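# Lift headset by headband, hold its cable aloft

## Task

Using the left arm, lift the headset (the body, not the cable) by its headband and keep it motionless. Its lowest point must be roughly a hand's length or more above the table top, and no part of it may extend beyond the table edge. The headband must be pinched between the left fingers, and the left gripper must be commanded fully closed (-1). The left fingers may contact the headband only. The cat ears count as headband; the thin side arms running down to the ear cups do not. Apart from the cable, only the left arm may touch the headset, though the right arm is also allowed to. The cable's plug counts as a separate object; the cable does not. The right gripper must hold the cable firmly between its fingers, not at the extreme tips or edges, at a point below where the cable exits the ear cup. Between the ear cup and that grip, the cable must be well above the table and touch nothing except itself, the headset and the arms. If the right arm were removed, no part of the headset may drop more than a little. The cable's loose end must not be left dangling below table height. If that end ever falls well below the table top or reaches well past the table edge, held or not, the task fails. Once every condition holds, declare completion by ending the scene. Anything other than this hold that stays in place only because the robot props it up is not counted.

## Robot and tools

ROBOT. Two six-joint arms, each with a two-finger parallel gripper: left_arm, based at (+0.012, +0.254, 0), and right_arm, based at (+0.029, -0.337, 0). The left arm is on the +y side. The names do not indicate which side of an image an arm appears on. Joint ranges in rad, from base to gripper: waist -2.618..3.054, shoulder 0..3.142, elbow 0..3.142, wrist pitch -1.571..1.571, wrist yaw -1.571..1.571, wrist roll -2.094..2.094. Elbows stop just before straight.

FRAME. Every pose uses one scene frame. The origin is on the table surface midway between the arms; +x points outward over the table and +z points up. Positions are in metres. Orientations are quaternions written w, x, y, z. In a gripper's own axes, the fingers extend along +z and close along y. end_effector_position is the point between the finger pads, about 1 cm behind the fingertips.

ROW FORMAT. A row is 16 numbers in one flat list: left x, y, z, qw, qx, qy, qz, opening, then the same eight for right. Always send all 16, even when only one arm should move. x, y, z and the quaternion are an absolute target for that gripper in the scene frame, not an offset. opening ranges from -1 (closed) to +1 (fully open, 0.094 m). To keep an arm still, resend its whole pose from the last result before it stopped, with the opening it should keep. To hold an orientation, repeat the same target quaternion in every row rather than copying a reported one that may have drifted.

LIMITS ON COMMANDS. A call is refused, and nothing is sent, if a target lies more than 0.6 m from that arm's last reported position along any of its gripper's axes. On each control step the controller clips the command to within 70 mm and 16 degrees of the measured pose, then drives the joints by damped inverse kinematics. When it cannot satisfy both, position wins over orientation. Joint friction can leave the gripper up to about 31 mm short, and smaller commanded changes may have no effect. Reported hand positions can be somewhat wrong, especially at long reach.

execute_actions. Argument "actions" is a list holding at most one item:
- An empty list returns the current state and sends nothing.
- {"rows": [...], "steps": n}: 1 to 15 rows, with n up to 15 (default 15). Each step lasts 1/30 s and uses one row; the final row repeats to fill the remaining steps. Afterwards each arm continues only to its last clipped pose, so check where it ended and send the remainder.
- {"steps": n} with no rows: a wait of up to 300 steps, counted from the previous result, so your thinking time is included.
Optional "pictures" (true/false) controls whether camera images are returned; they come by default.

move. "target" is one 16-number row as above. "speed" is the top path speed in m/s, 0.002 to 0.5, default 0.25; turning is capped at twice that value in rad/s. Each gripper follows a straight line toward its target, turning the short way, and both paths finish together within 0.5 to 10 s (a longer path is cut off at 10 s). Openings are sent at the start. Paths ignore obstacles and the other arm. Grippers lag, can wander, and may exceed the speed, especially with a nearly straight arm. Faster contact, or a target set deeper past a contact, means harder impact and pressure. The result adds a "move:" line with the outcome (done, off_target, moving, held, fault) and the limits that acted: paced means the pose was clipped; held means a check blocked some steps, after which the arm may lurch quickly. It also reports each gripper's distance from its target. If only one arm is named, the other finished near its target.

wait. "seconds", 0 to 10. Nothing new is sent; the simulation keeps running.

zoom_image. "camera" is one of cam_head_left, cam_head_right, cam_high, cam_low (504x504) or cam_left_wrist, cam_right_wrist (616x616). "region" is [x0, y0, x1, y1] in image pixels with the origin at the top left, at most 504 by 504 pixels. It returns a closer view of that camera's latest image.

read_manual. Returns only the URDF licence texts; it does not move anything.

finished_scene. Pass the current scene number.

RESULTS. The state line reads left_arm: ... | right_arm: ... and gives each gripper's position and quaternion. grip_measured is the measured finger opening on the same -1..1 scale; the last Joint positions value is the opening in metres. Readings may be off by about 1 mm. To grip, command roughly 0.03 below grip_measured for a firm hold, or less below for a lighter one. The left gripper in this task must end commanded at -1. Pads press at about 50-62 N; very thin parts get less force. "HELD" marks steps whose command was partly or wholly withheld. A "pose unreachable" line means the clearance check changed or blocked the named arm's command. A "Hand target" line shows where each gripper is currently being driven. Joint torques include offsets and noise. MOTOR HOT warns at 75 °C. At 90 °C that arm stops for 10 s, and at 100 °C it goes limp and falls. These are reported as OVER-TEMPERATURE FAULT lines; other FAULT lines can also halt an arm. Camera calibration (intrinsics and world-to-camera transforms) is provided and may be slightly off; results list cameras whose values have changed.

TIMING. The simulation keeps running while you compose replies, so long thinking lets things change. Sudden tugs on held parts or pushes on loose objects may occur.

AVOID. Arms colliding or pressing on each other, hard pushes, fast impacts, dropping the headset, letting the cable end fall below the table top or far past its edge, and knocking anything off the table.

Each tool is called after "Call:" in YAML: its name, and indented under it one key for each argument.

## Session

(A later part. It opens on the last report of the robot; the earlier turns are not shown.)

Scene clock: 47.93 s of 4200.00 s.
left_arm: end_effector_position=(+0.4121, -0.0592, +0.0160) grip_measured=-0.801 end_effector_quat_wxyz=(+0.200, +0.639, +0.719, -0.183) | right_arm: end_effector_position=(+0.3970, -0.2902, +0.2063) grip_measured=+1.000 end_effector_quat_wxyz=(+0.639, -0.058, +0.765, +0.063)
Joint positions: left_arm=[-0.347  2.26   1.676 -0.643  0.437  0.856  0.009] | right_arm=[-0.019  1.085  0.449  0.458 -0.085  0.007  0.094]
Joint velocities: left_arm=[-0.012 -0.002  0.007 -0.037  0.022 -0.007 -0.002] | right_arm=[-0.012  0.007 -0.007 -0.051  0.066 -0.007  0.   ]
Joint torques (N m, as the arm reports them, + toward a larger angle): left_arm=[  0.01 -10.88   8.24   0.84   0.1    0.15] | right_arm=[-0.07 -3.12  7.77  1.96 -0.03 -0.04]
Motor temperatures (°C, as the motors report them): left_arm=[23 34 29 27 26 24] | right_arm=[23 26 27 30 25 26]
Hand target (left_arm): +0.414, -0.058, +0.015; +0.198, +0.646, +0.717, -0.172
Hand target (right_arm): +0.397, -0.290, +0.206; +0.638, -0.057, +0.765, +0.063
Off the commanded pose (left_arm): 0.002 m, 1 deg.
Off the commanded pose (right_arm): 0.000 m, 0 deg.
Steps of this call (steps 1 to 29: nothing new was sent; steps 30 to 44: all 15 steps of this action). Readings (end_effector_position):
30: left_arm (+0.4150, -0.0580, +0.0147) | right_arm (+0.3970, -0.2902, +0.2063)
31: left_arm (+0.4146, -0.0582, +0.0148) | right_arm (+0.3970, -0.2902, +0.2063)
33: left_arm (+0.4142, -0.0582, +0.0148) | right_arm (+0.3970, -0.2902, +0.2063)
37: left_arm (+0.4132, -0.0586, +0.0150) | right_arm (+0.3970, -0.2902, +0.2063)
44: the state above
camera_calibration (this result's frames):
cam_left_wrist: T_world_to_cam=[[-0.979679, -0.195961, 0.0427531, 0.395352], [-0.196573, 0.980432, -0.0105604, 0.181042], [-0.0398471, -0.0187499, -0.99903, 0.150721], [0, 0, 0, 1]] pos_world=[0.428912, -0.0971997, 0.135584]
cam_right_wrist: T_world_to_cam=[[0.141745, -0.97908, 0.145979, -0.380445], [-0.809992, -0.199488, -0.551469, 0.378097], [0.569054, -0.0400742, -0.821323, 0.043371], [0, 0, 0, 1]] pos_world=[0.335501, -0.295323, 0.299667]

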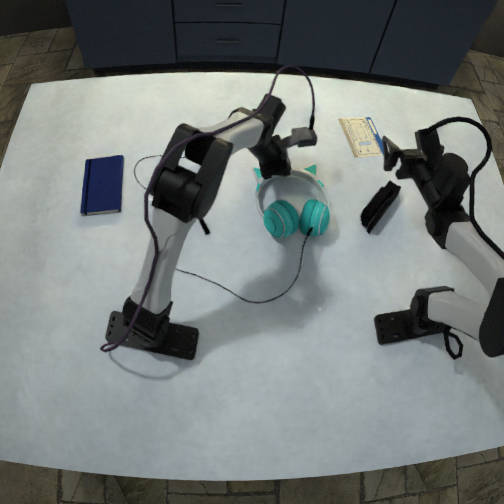

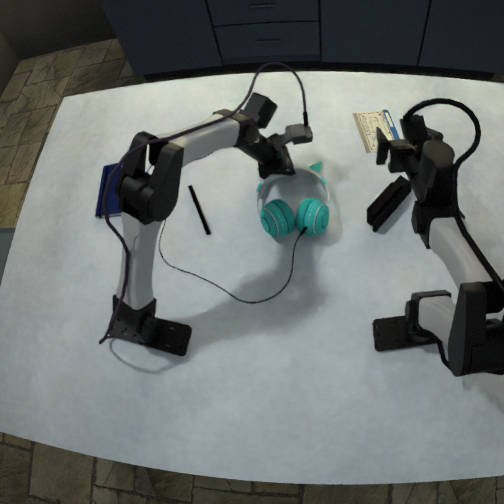

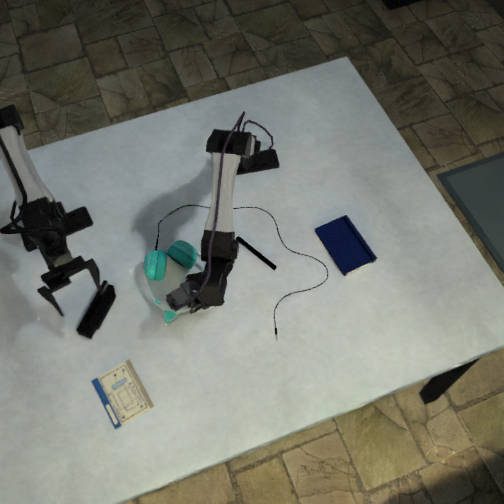

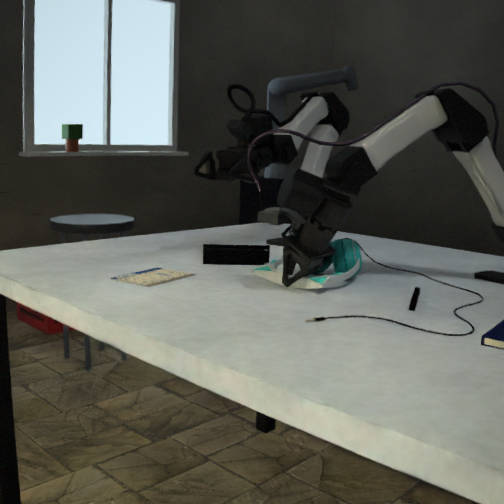

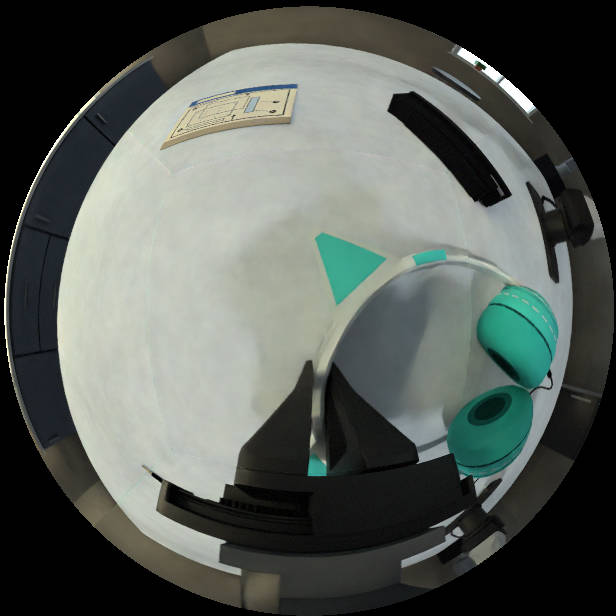

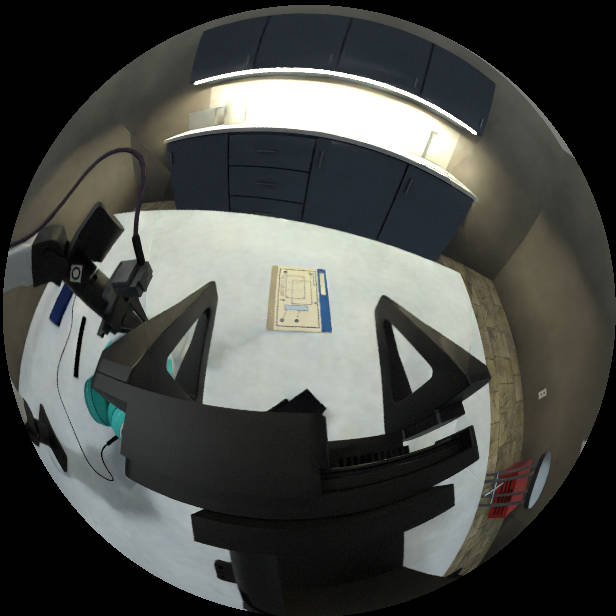

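Call:
execute_actions:
  actions:
    - {"rows": [[0.413, -0.058, 0.020, 0.1924, 0.6463, 0.7178, -0.1731, -1.0, 0.397, -0.2904, 0.2061, 0.638, -0.057, 0.765, 0.063, 1.0],[0.413, -0.058, 0.025, 0.1924, 0.6463, 0.7178, -0.1731, -1.0, 0.397, -0.2904, 0.2061, 0.638, -0.057, 0.765, 0.063, 1.0],[0.413, -0.058, 0.030, 0.1924, 0.6463, 0.7178, -0.1731, -1.0, 0.397, -0.2904, 0.2061, 0.638, -0.057, 0.765, 0.063, 1.0],[0.413, -0.058, 0.034, 0.1924, 0.6463, 0.7178, -0.1731, -1.0, 0.397, -0.2904, 0.2061, 0.638, -0.057, 0.765, 0.063, 1.0],[0.413, -0.058, 0.038, 0.1924, 0.6463, 0.7178, -0.1731, -1.0, 0.397, -0.2904, 0.2061, 0.638, -0.057, 0.765, 0.063, 1.0],[0.413, -0.058, 0.042, 0.1924, 0.6463, 0.7178, -0.1731, -1.0, 0.397, -0.2904, 0.2061, 0.638, -0.057, 0.765, 0.063, 1.0],[0.413, -0.058, 0.046, 0.1924, 0.6463, 0.7178, -0.1731, -1.0, 0.397, -0.2904, 0.2061, 0.638, -0.057, 0.765, 0.063, 1.0],[0.413, -0.058, 0.050, 0.1924, 0.6463, 0.7178, -0.1731, -1.0, 0.397, -0.2904, 0.2061, 0.638, -0.057, 0.765, 0.063, 1.0],[0.413, -0.058, 0.054, 0.1924, 0.6463, 0.7178, -0.1731, -1.0, 0.397, -0.2904, 0.2061, 0.638, -0.057, 0.765, 0.063, 1.0],[0.413, -0.058, 0.058, 0.1924, 0.6463, 0.7178, -0.1731, -1.0, 0.397, -0.2904, 0.2061, 0.638, -0.057, 0.765, 0.063, 1.0],[0.413, -0.058, 0.061, 0.1924, 0.6463, 0.7178, -0.1731, -1.0, 0.397, -0.2904, 0.2061, 0.638, -0.057, 0.765, 0.063, 1.0],[0.413, -0.058, 0.063, 0.1924, 0.6463, 0.7178, -0.1731, -1.0, 0.397, -0.2904, 0.2061, 0.638, -0.057, 0.765, 0.063, 1.0]], "steps": 15}

Scene clock: 49.97 s of 4200.00 s.
left_arm: end_effector_position=(+0.4170, -0.0556, +0.0442) grip_measured=-0.818 end_effector_quat_wxyz=(+0.191, +0.646, +0.720, -0.165) | right_arm: end_effector_position=(+0.3970, -0.2902, +0.2063) grip_measured=+1.000 end_effector_quat_wxyz=(+0.639, -0.058, +0.765, +0.063)
Joint positions: left_arm=[-0.347  2.246  1.784 -0.785  0.401  0.876  0.009] | right_arm=[-0.019  1.085  0.449  0.458 -0.085  0.007  0.094]
Joint velocities: left_arm=[ 0.002 -0.017  0.1   -0.081 -0.095  0.051  0.001] | right_arm=[-0.002 -0.017  0.012  0.007  0.037  0.022  0.   ]
Joint torques (N m, as the arm reports them, + toward a larger angle): left_arm=[ -0.12 -13.07   9.04   0.63   0.52  -0.2 ] | right_arm=[-0.17 -3.12  7.79  1.96 -0.03 -0.05]
Motor temperatures (°C, as the motors report them): left_arm=[23 35 29 27 26 24] | right_arm=[23 26 28 31 25 26]
Hand target (left_arm): +0.413, -0.058, +0.063; +0.193, +0.646, +0.718, -0.173
Hand target (right_arm): +0.397, -0.290, +0.206; +0.638, -0.057, +0.765, +0.063
Off the commanded pose (left_arm): 0.019 m, 1 deg.
Off the commanded pose (right_arm): 0.000 m, 0 deg.
Steps of this call (steps 1 to 46: nothing new was sent; steps 47 to 61: all 15 steps of this action). Readings (end_effector_position):
47: left_arm (+0.4120, -0.0591, +0.0168) | right_arm (+0.3970, -0.2902, +0.2063)
48: left_arm (+0.4118, -0.0590, +0.0180) | right_arm (+0.3970, -0.2902, +0.2063)
50: left_arm (+0.4117, -0.0592, +0.0216) | right_arm (+0.3970, -0.2902, +0.2063)
54: left_arm (+0.4120, -0.0586, +0.0296) | right_arm (+0.3970, -0.2902, +0.2063)
61: the state above
camera_calibration (this result's frames):
cam_left_wrist: T_world_to_cam=[[-0.981129, -0.191806, 0.0244275, 0.401238], [-0.191154, 0.981196, 0.0267319, 0.174936], [-0.0290955, 0.021558, -0.999344, 0.176909], [0, 0, 0, 1]] pos_world=[0.432253, -0.0985, 0.162315]
cam_right_wrist: T_world_to_cam=[[0.141745, -0.97908, 0.145979, -0.380445], [-0.809992, -0.199488, -0.551469, 0.378097], [0.569054, -0.0400742, -0.821323, 0.043371], [0, 0, 0, 1]] pos_world=[0.335501, -0.295323, 0.299667]

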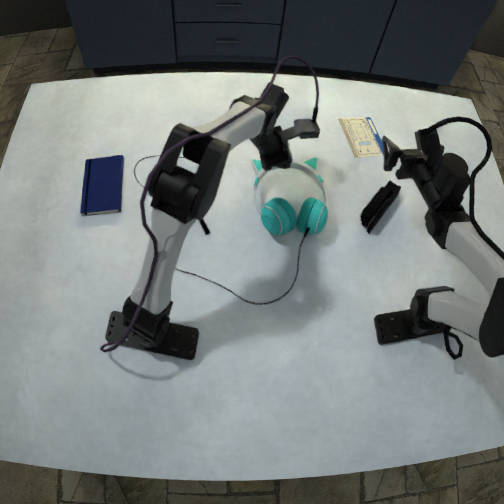

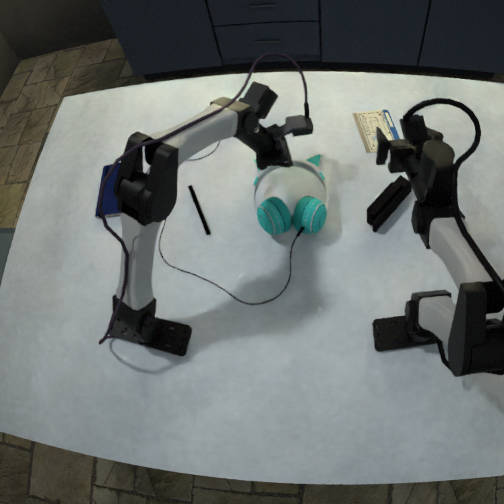

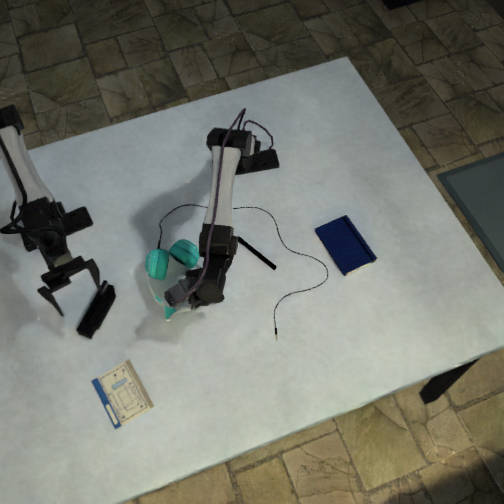

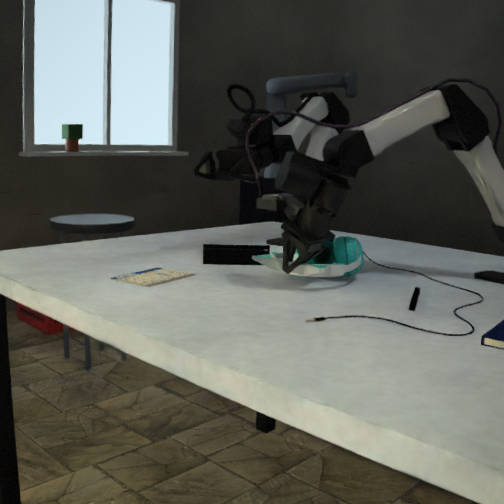

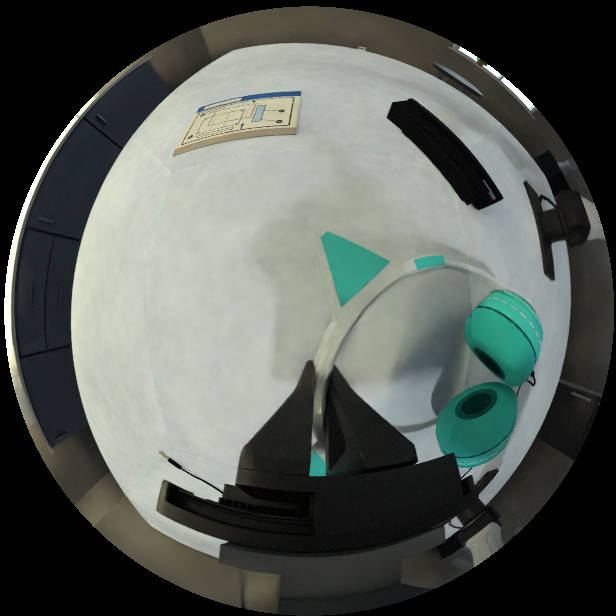

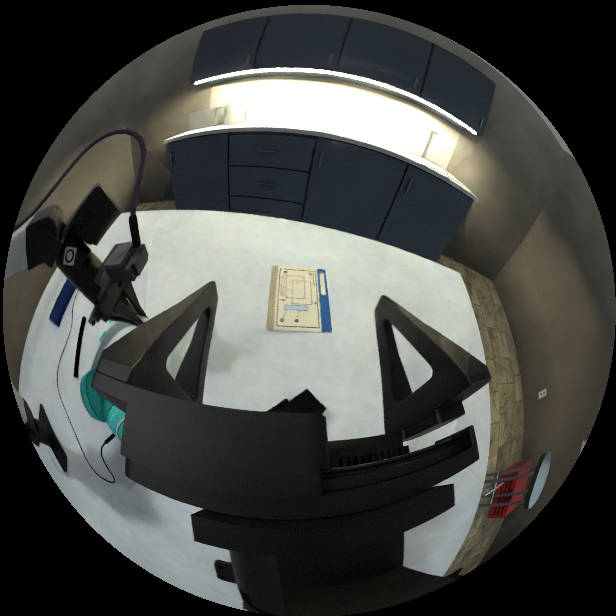

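Call:
move:
  target: [0.31, 0.09, 0.46, 0.5930, 0.5930, 0.3851, 0.3851, -1.0, 0.357, -0.115, 0.18, 0.6130, -0.2303, 0.7305, 0.1933, 1.0]
  speed: 0.28

Scene clock: 54.80 s of 4200.00 s.
left_arm: end_effector_position=(+0.3161, +0.0879, +0.4301) grip_measured=-0.819 end_effector_quat_wxyz=(+0.554, +0.627, +0.401, +0.373) | right_arm: end_effector_position=(+0.3521, -0.1195, +0.1741) grip_measured=+1.000 end_effector_quat_wxyz=(+0.601, -0.230, +0.740, +0.194)
Joint positions: left_arm=[-0.413  1.016  1.267 -0.362 -0.176  1.575  0.009] | right_arm=[ 0.47   1.264  0.428  0.634 -0.036  0.003  0.094]
Joint velocities: left_arm=[ 0.007 -0.002 -0.007 -0.037  0.037  0.007  0.001] | right_arm=[ 0.002 -0.002  0.017  0.022  0.007 -0.051  0.   ]
Joint torques (N m, as the arm reports them, + toward a larger angle): left_arm=[ 0.96 -2.95  8.43  2.62  0.15 -0.04] | right_arm=[ 0.67 -2.8   8.49  2.19  0.06 -0.19]
Motor temperatures (°C, as the motors report them): left_arm=[23 35 30 29 26 24] | right_arm=[23 26 28 31 25 26]
Hand target (left_arm): +0.313, +0.092, +0.459; +0.588, +0.596, +0.384, +0.390
Hand target (right_arm): +0.356, -0.115, +0.180; +0.611, -0.232, +0.733, +0.192
Off the commanded pose (left_arm): 0.031 m, 6 deg.
Off the commanded pose (right_arm): 0.009 m, 2 deg.
move: off_target (left_arm)
camera_calibration (this result's frames):
cam_left_wrist: T_world_to_cam=[[-0.113944, -0.0207692, -0.99327, 0.468928], [-0.130813, 0.991391, -0.00572356, -0.00151266], [0.984837, 0.12928, -0.11568, -0.153491], [0, 0, 0, 1]] pos_world=[0.204397, 0.0310823, 0.448007]
cam_right_wrist: T_world_to_cam=[[0.549254, -0.820547, 0.158187, -0.328931], [-0.654212, -0.539998, -0.529536, 0.258725], [0.51993, 0.187362, -0.833407, 0.0958254], [0, 0, 0, 1]] pos_world=[0.300105, -0.148146, 0.268899]

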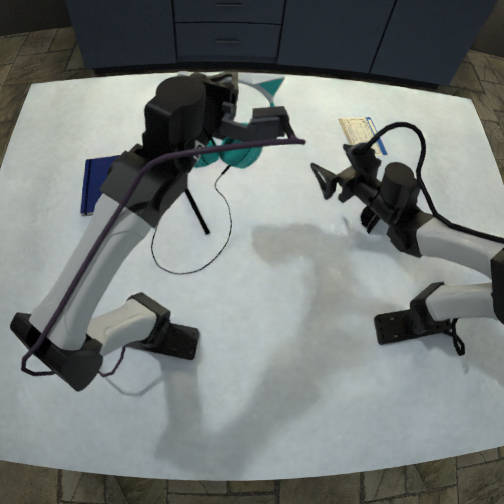

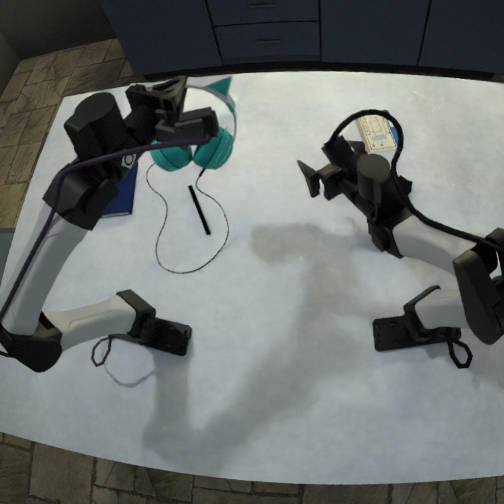

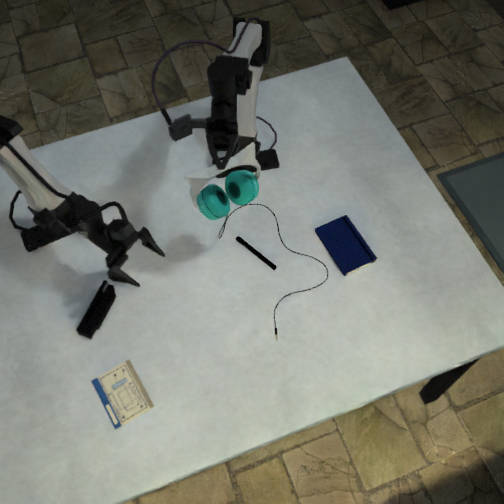

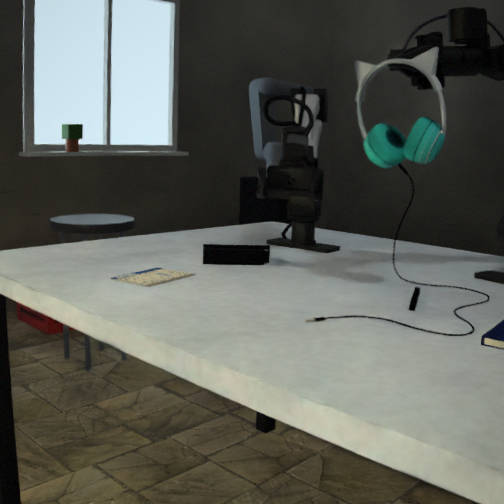

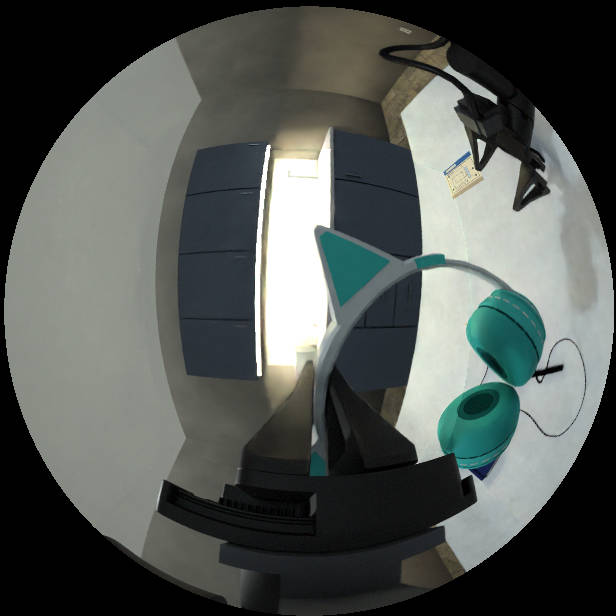

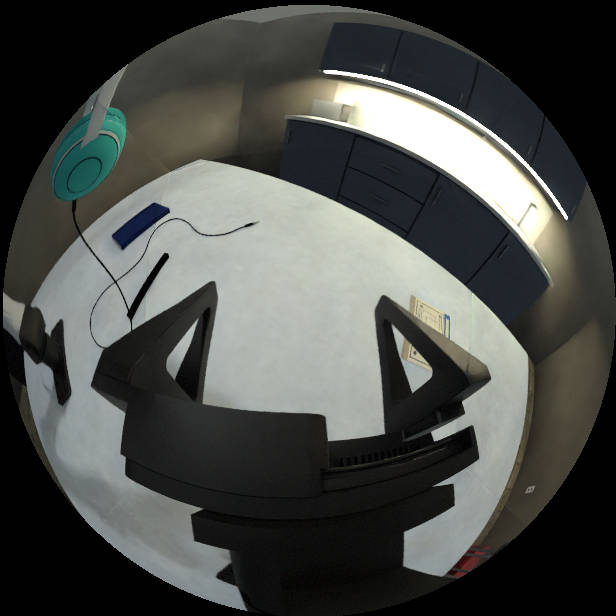

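Call:
execute_actions:
  actions: []

Call:
zoom_image:
  camera: "cam_low"
  region: [300, 30, 504, 310]

Call:
zoom_image:
  camera: "cam_head_left"
  region: [170, 130, 350, 290]

Call:
zoom_image:
  camera: "cam_head_right"
  region: [150, 130, 330, 290]

Call:
zoom_image:
  camera: "cam_high"
  region: [100, 140, 300, 300]

Call:
zoom_image:
  camera: "cam_right_wrist"
  region: [20, 100, 280, 360]

Scene clock: 55.47 s of 4200.00 s.
left_arm: end_effector_position=(+0.3160, +0.0876, +0.4304) grip_measured=-0.819 end_effector_quat_wxyz=(+0.554, +0.628, +0.400, +0.373) | right_arm: end_effector_position=(+0.3522, -0.1195, +0.1742) grip_measured=+1.000 end_effector_quat_wxyz=(+0.602, -0.230, +0.740, +0.194)
Joint positions: left_arm=[-0.413  1.016  1.267 -0.36  -0.174  1.578  0.009] | right_arm=[ 0.47   1.264  0.428  0.635 -0.036  0.003  0.094]
Joint velocities: left_arm=[ 0.017 -0.012  0.002 -0.037 -0.037 -0.022 -0.001] | right_arm=[ 0.002  0.007  0.002 -0.037 -0.007  0.022  0.   ]
Joint torques (N m, as the arm reports them, + toward a larger angle): left_arm=[ 1.05 -3.02  8.46  2.6   0.13 -0.05] | right_arm=[ 0.61 -2.82  8.51  2.18  0.07 -0.19]
Motor temperatures (°C, as the motors report them): left_arm=[23 35 30 29 26 24] | right_arm=[23 26 28 31 25 26]
Hand target (left_arm): +0.313, +0.092, +0.459; +0.587, +0.596, +0.384, +0.390
Hand target (right_arm): +0.356, -0.115, +0.180; +0.611, -0.232, +0.733, +0.192
Off the commanded pose (left_arm): 0.030 m, 6 deg.
Off the commanded pose (right_arm): 0.009 m, 2 deg.
Steps of this call (steps 1 to 20: nothing new was sent). Readings (end_effector_position):
1: left_arm (+0.3160, +0.0878, +0.4301) | right_arm (+0.3521, -0.1195, +0.1741)
2: left_arm (+0.3160, +0.0878, +0.4302) | right_arm (+0.3522, -0.1195, +0.1742)
4: left_arm (+0.3160, +0.0877, +0.4303) | right_arm (+0.3522, -0.1195, +0.1742)
8: left_arm (+0.3160, +0.0877, +0.4303) | right_arm (+0.3522, -0.1195, +0.1742)
20: the state above
camera_calibration (this result's frames):
cam_left_wrist: T_world_to_cam=[[-0.112253, -0.0192555, -0.993493, 0.468607], [-0.128679, 0.991675, -0.004681, -0.00235826], [0.985313, 0.127316, -0.113797, -0.154103], [0, 0, 0, 1]] pos_world=[0.204139, 0.0309817, 0.44801]
cam_right_wrist: T_world_to_cam=[[0.549153, -0.820613, 0.158197, -0.328934], [-0.653873, -0.539778, -0.530179, 0.258873], [0.520463, 0.187709, -0.832997, 0.0957405], [0, 0, 0, 1]] pos_world=[0.300076, -0.148165, 0.269037]

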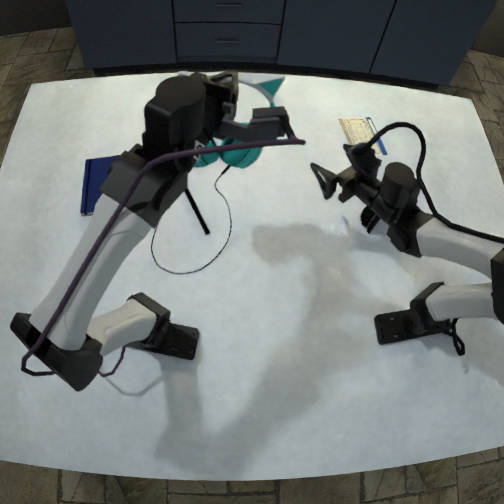

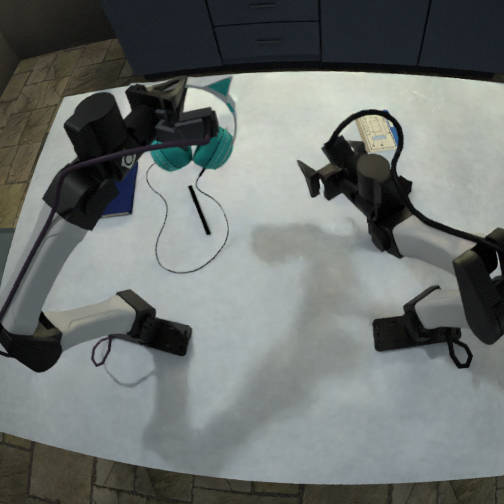

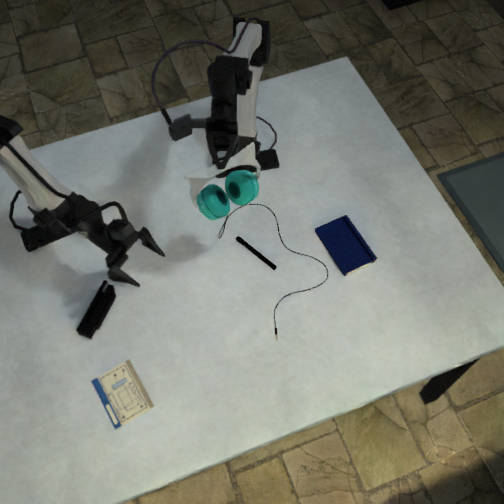

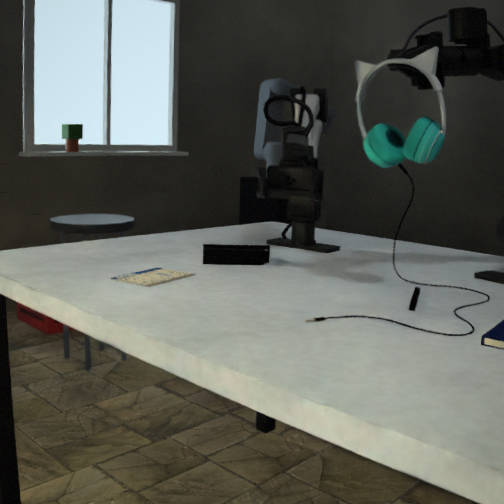

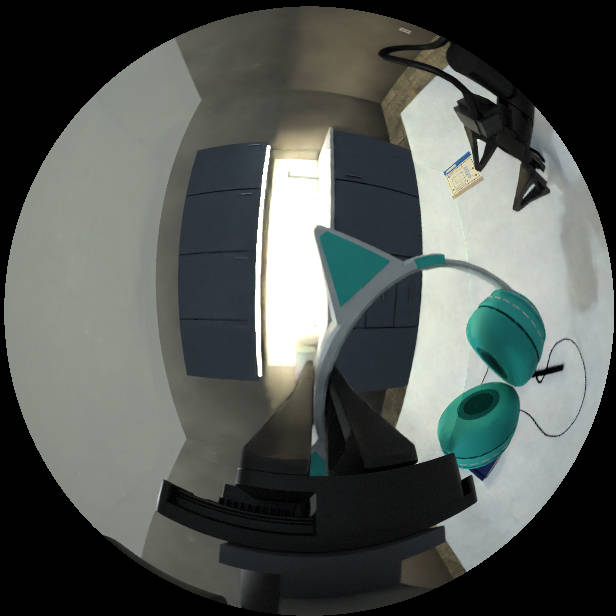

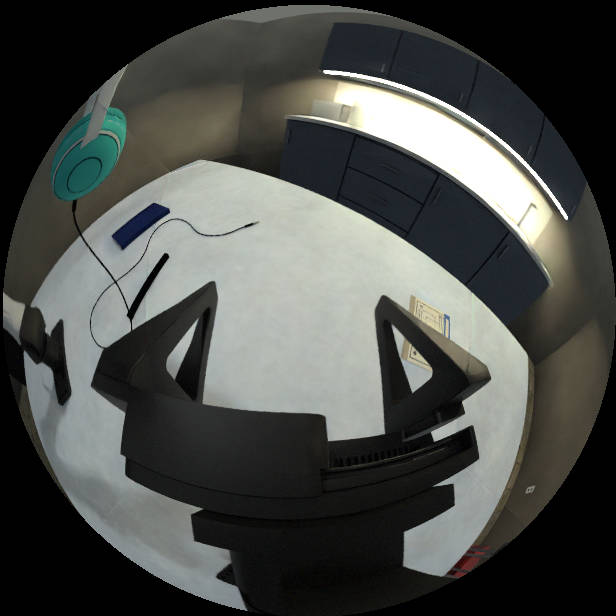

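Region (300, 30, 504, 310) of cam_low's 504x504 image, scaled by 1.800, with more detail than that image has; it fills the left 367 columns of this view, and the rest is white.

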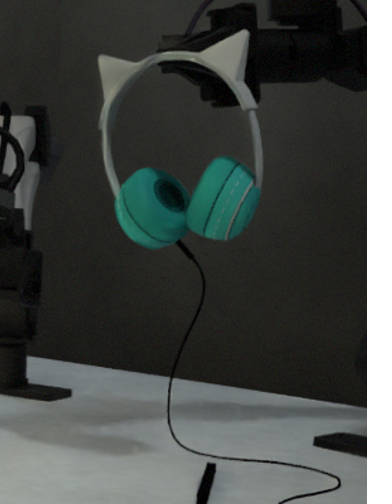

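Region (170, 130, 350, 290) of cam_head_left's 504x504 image, scaled by 2.800, with more detail than that image has.

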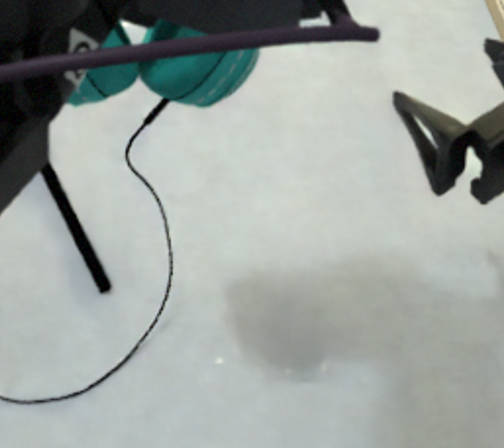

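Region (150, 130, 330, 290) of cam_head_right's 504x504 image, scaled by 2.800, with more detail than that image has.

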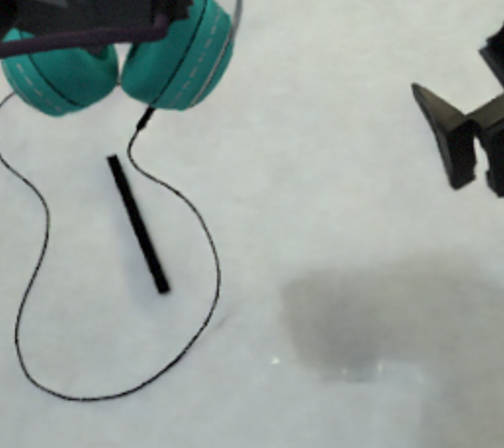

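Region (100, 140, 300, 300) of cam_high's 504x504 image, scaled by 2.520, with more detail than that image has; it fills the top 403 rows of this view, and the rest is white.

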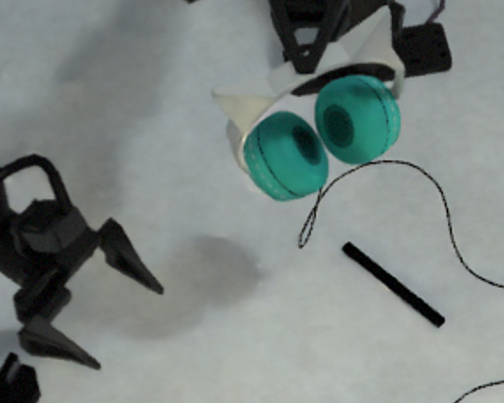

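Region (20, 100, 280, 360) of cam_right_wrist's 616x616 image, scaled by 1.938, with more detail than that image has.

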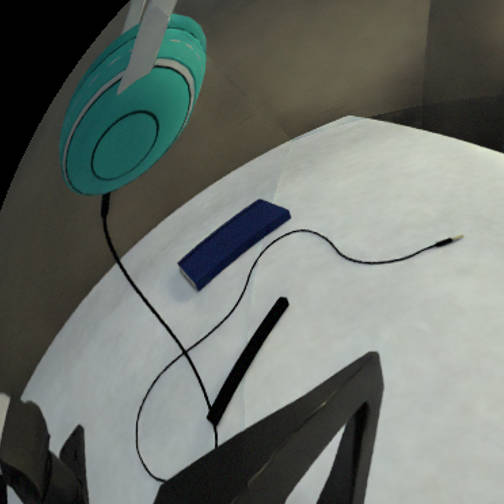

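Call:
move:
  target: [0.31, 0.09, 0.50, 0.6232, 0.5612, 0.3644, 0.4047, -1.0, 0.257, 0.042, 0.15, 0.5851, -0.3686, 0.6385, 0.3378, 1.0]
  speed: 0.25

Scene clock: 65.03 s of 4200.00 s.
left_arm: end_effector_position=(+0.3130, +0.0895, +0.4630) grip_measured=-0.819 end_effector_quat_wxyz=(+0.586, +0.598, +0.385, +0.389) | right_arm: end_effector_position=(+0.2563, +0.0346, +0.1456) grip_measured=+1.000 end_effector_quat_wxyz=(+0.576, -0.368, +0.650, +0.332)
Joint positions: left_arm=[-0.413  1.016  1.307 -0.302 -0.174  1.583  0.009] | right_arm=[ 0.905  1.653  0.48   1.058 -0.026  0.003  0.094]
Joint velocities: left_arm=[ 0.017 -0.027 -0.002  0.051  0.022  0.022 -0.   ] | right_arm=[ 0.012 -0.012  0.017 -0.037 -0.007 -0.007  0.   ]
Joint torques (N m, as the arm reports them, + toward a larger angle): left_arm=[ 0.12 -1.7  10.5   2.6   0.06 -0.06] | right_arm=[ 0.42 -4.74  7.21  2.17 -0.06 -0.14]
Motor temperatures (°C, as the motors report them): left_arm=[23 33 30 33 26 24] | right_arm=[23 26 29 32 25 26]
Hand target (left_arm): +0.308, +0.092, +0.498; +0.622, +0.561, +0.365, +0.406
Hand target (right_arm): +0.256, +0.041, +0.150; +0.583, -0.370, +0.640, +0.337
Off the commanded pose (left_arm): 0.037 m, 7 deg.
Off the commanded pose (right_arm): 0.009 m, 2 deg.
After step 90, 5.00 s passed at rest.
move: off_target (left_arm)
camera_calibration (this result's frames):
cam_left_wrist: T_world_to_cam=[[-0.028629, -0.0680385, -0.997272, 0.480653], [-0.12546, 0.990036, -0.0639432, 0.0220678], [0.991686, 0.123287, -0.0368798, -0.185002], [0, 0, 0, 1]] pos_world=[0.199993, 0.0336633, 0.47393]
cam_right_wrist: T_world_to_cam=[[0.830946, -0.532888, 0.159869, -0.227691], [-0.346514, -0.720525, -0.600643, 0.20193], [0.435265, 0.443705, -0.783371, 0.0986263], [0, 0, 0, 1]] pos_world=[0.216242, -0.0195989, 0.23495]

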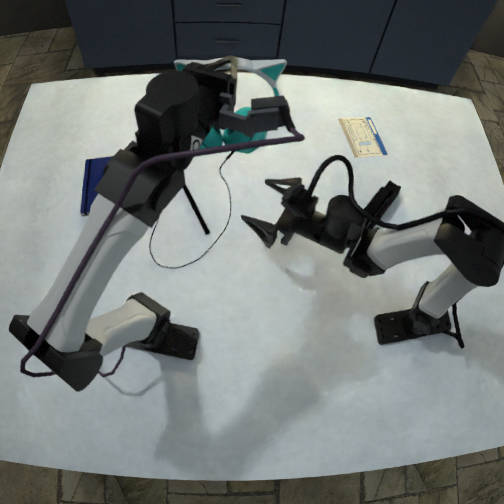

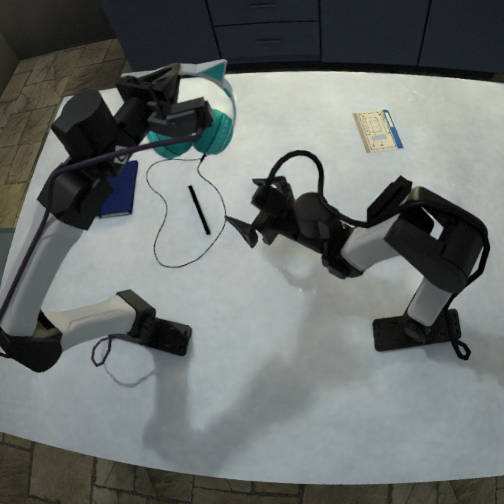

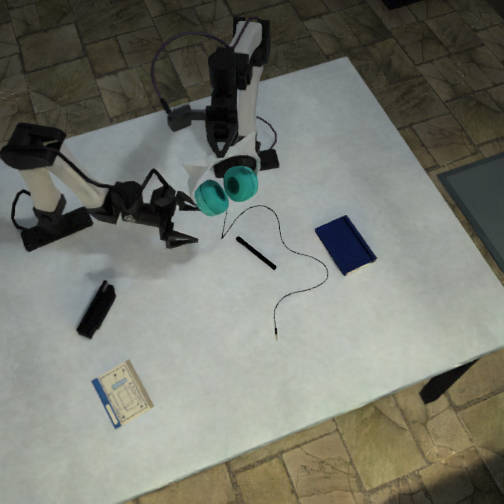

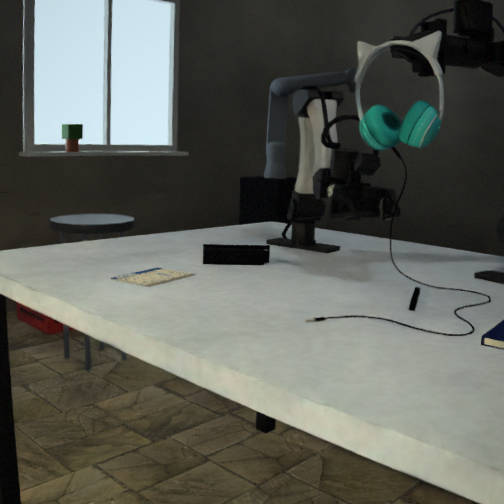

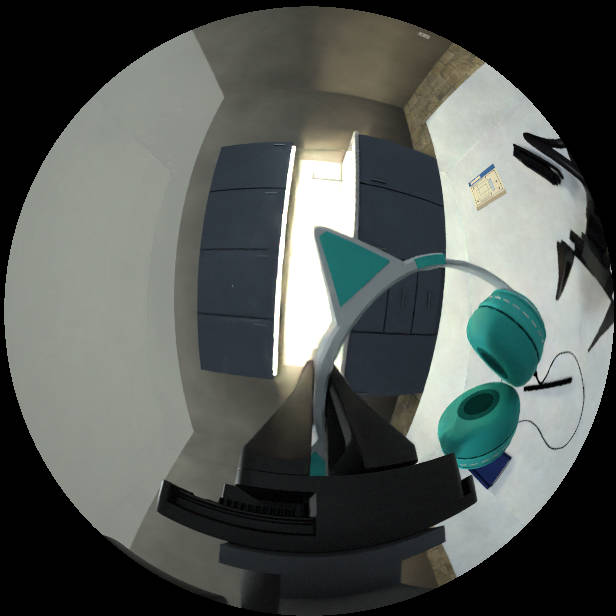

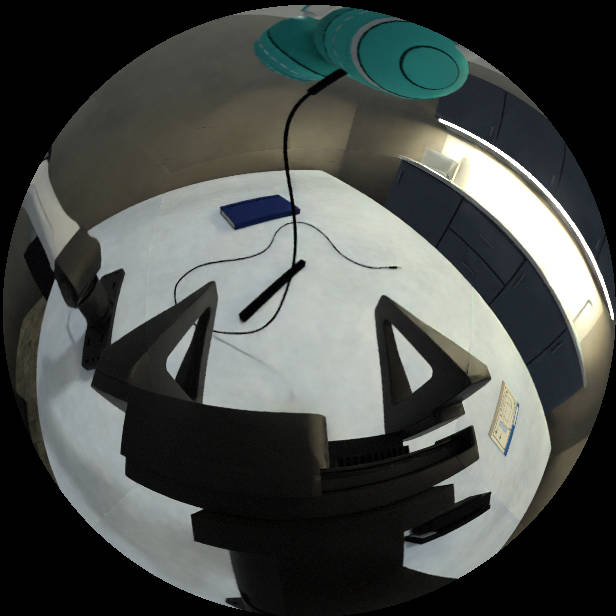

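Call:
zoom_image:
  camera: "cam_head_left"
  region: [180, 130, 320, 270]

Call:
zoom_image:
  camera: "cam_head_right"
  region: [165, 130, 305, 270]

Call:
zoom_image:
  camera: "cam_low"
  region: [300, 90, 480, 290]

Call:
zoom_image:
  camera: "cam_high"
  region: [130, 150, 270, 290]

Region (180, 130, 320, 270) of cam_head_left's 504x504 image, scaled by 3.600, with more detail than that image has.

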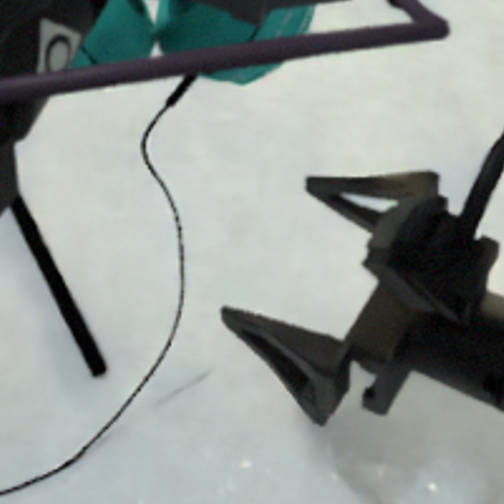

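Region (165, 130, 305, 270) of cam_head_right's 504x504 image, scaled by 3.600, with more detail than that image has.

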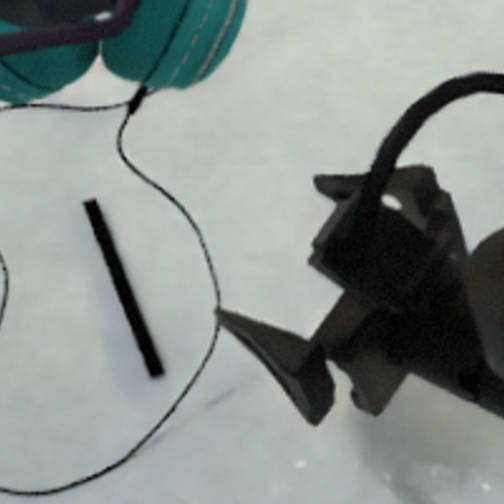

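Region (300, 90, 480, 290) of cam_low's 504x504 image, scaled by 2.520, with more detail than that image has; it fills the left 454 columns of this view, and the rest is white.

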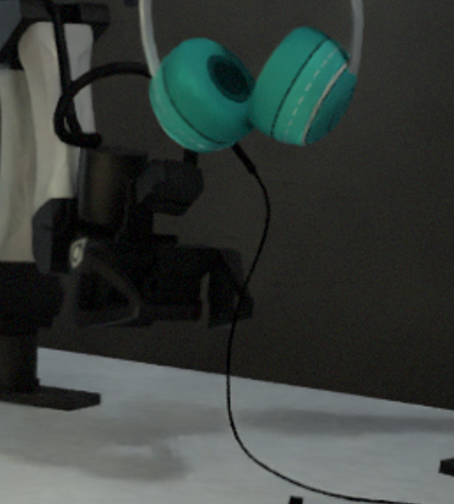

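Region (130, 150, 270, 290) of cam_high's 504x504 image, scaled by 3.600, with more detail than that image has.

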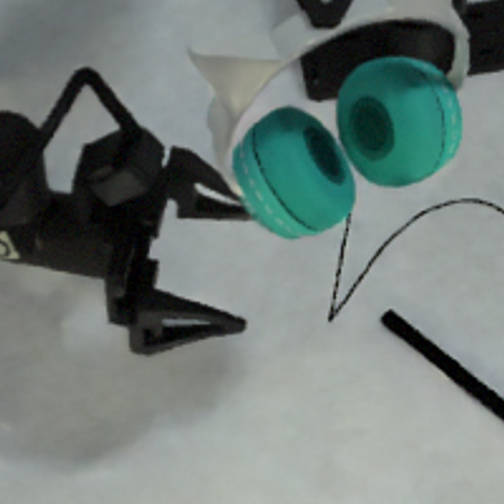

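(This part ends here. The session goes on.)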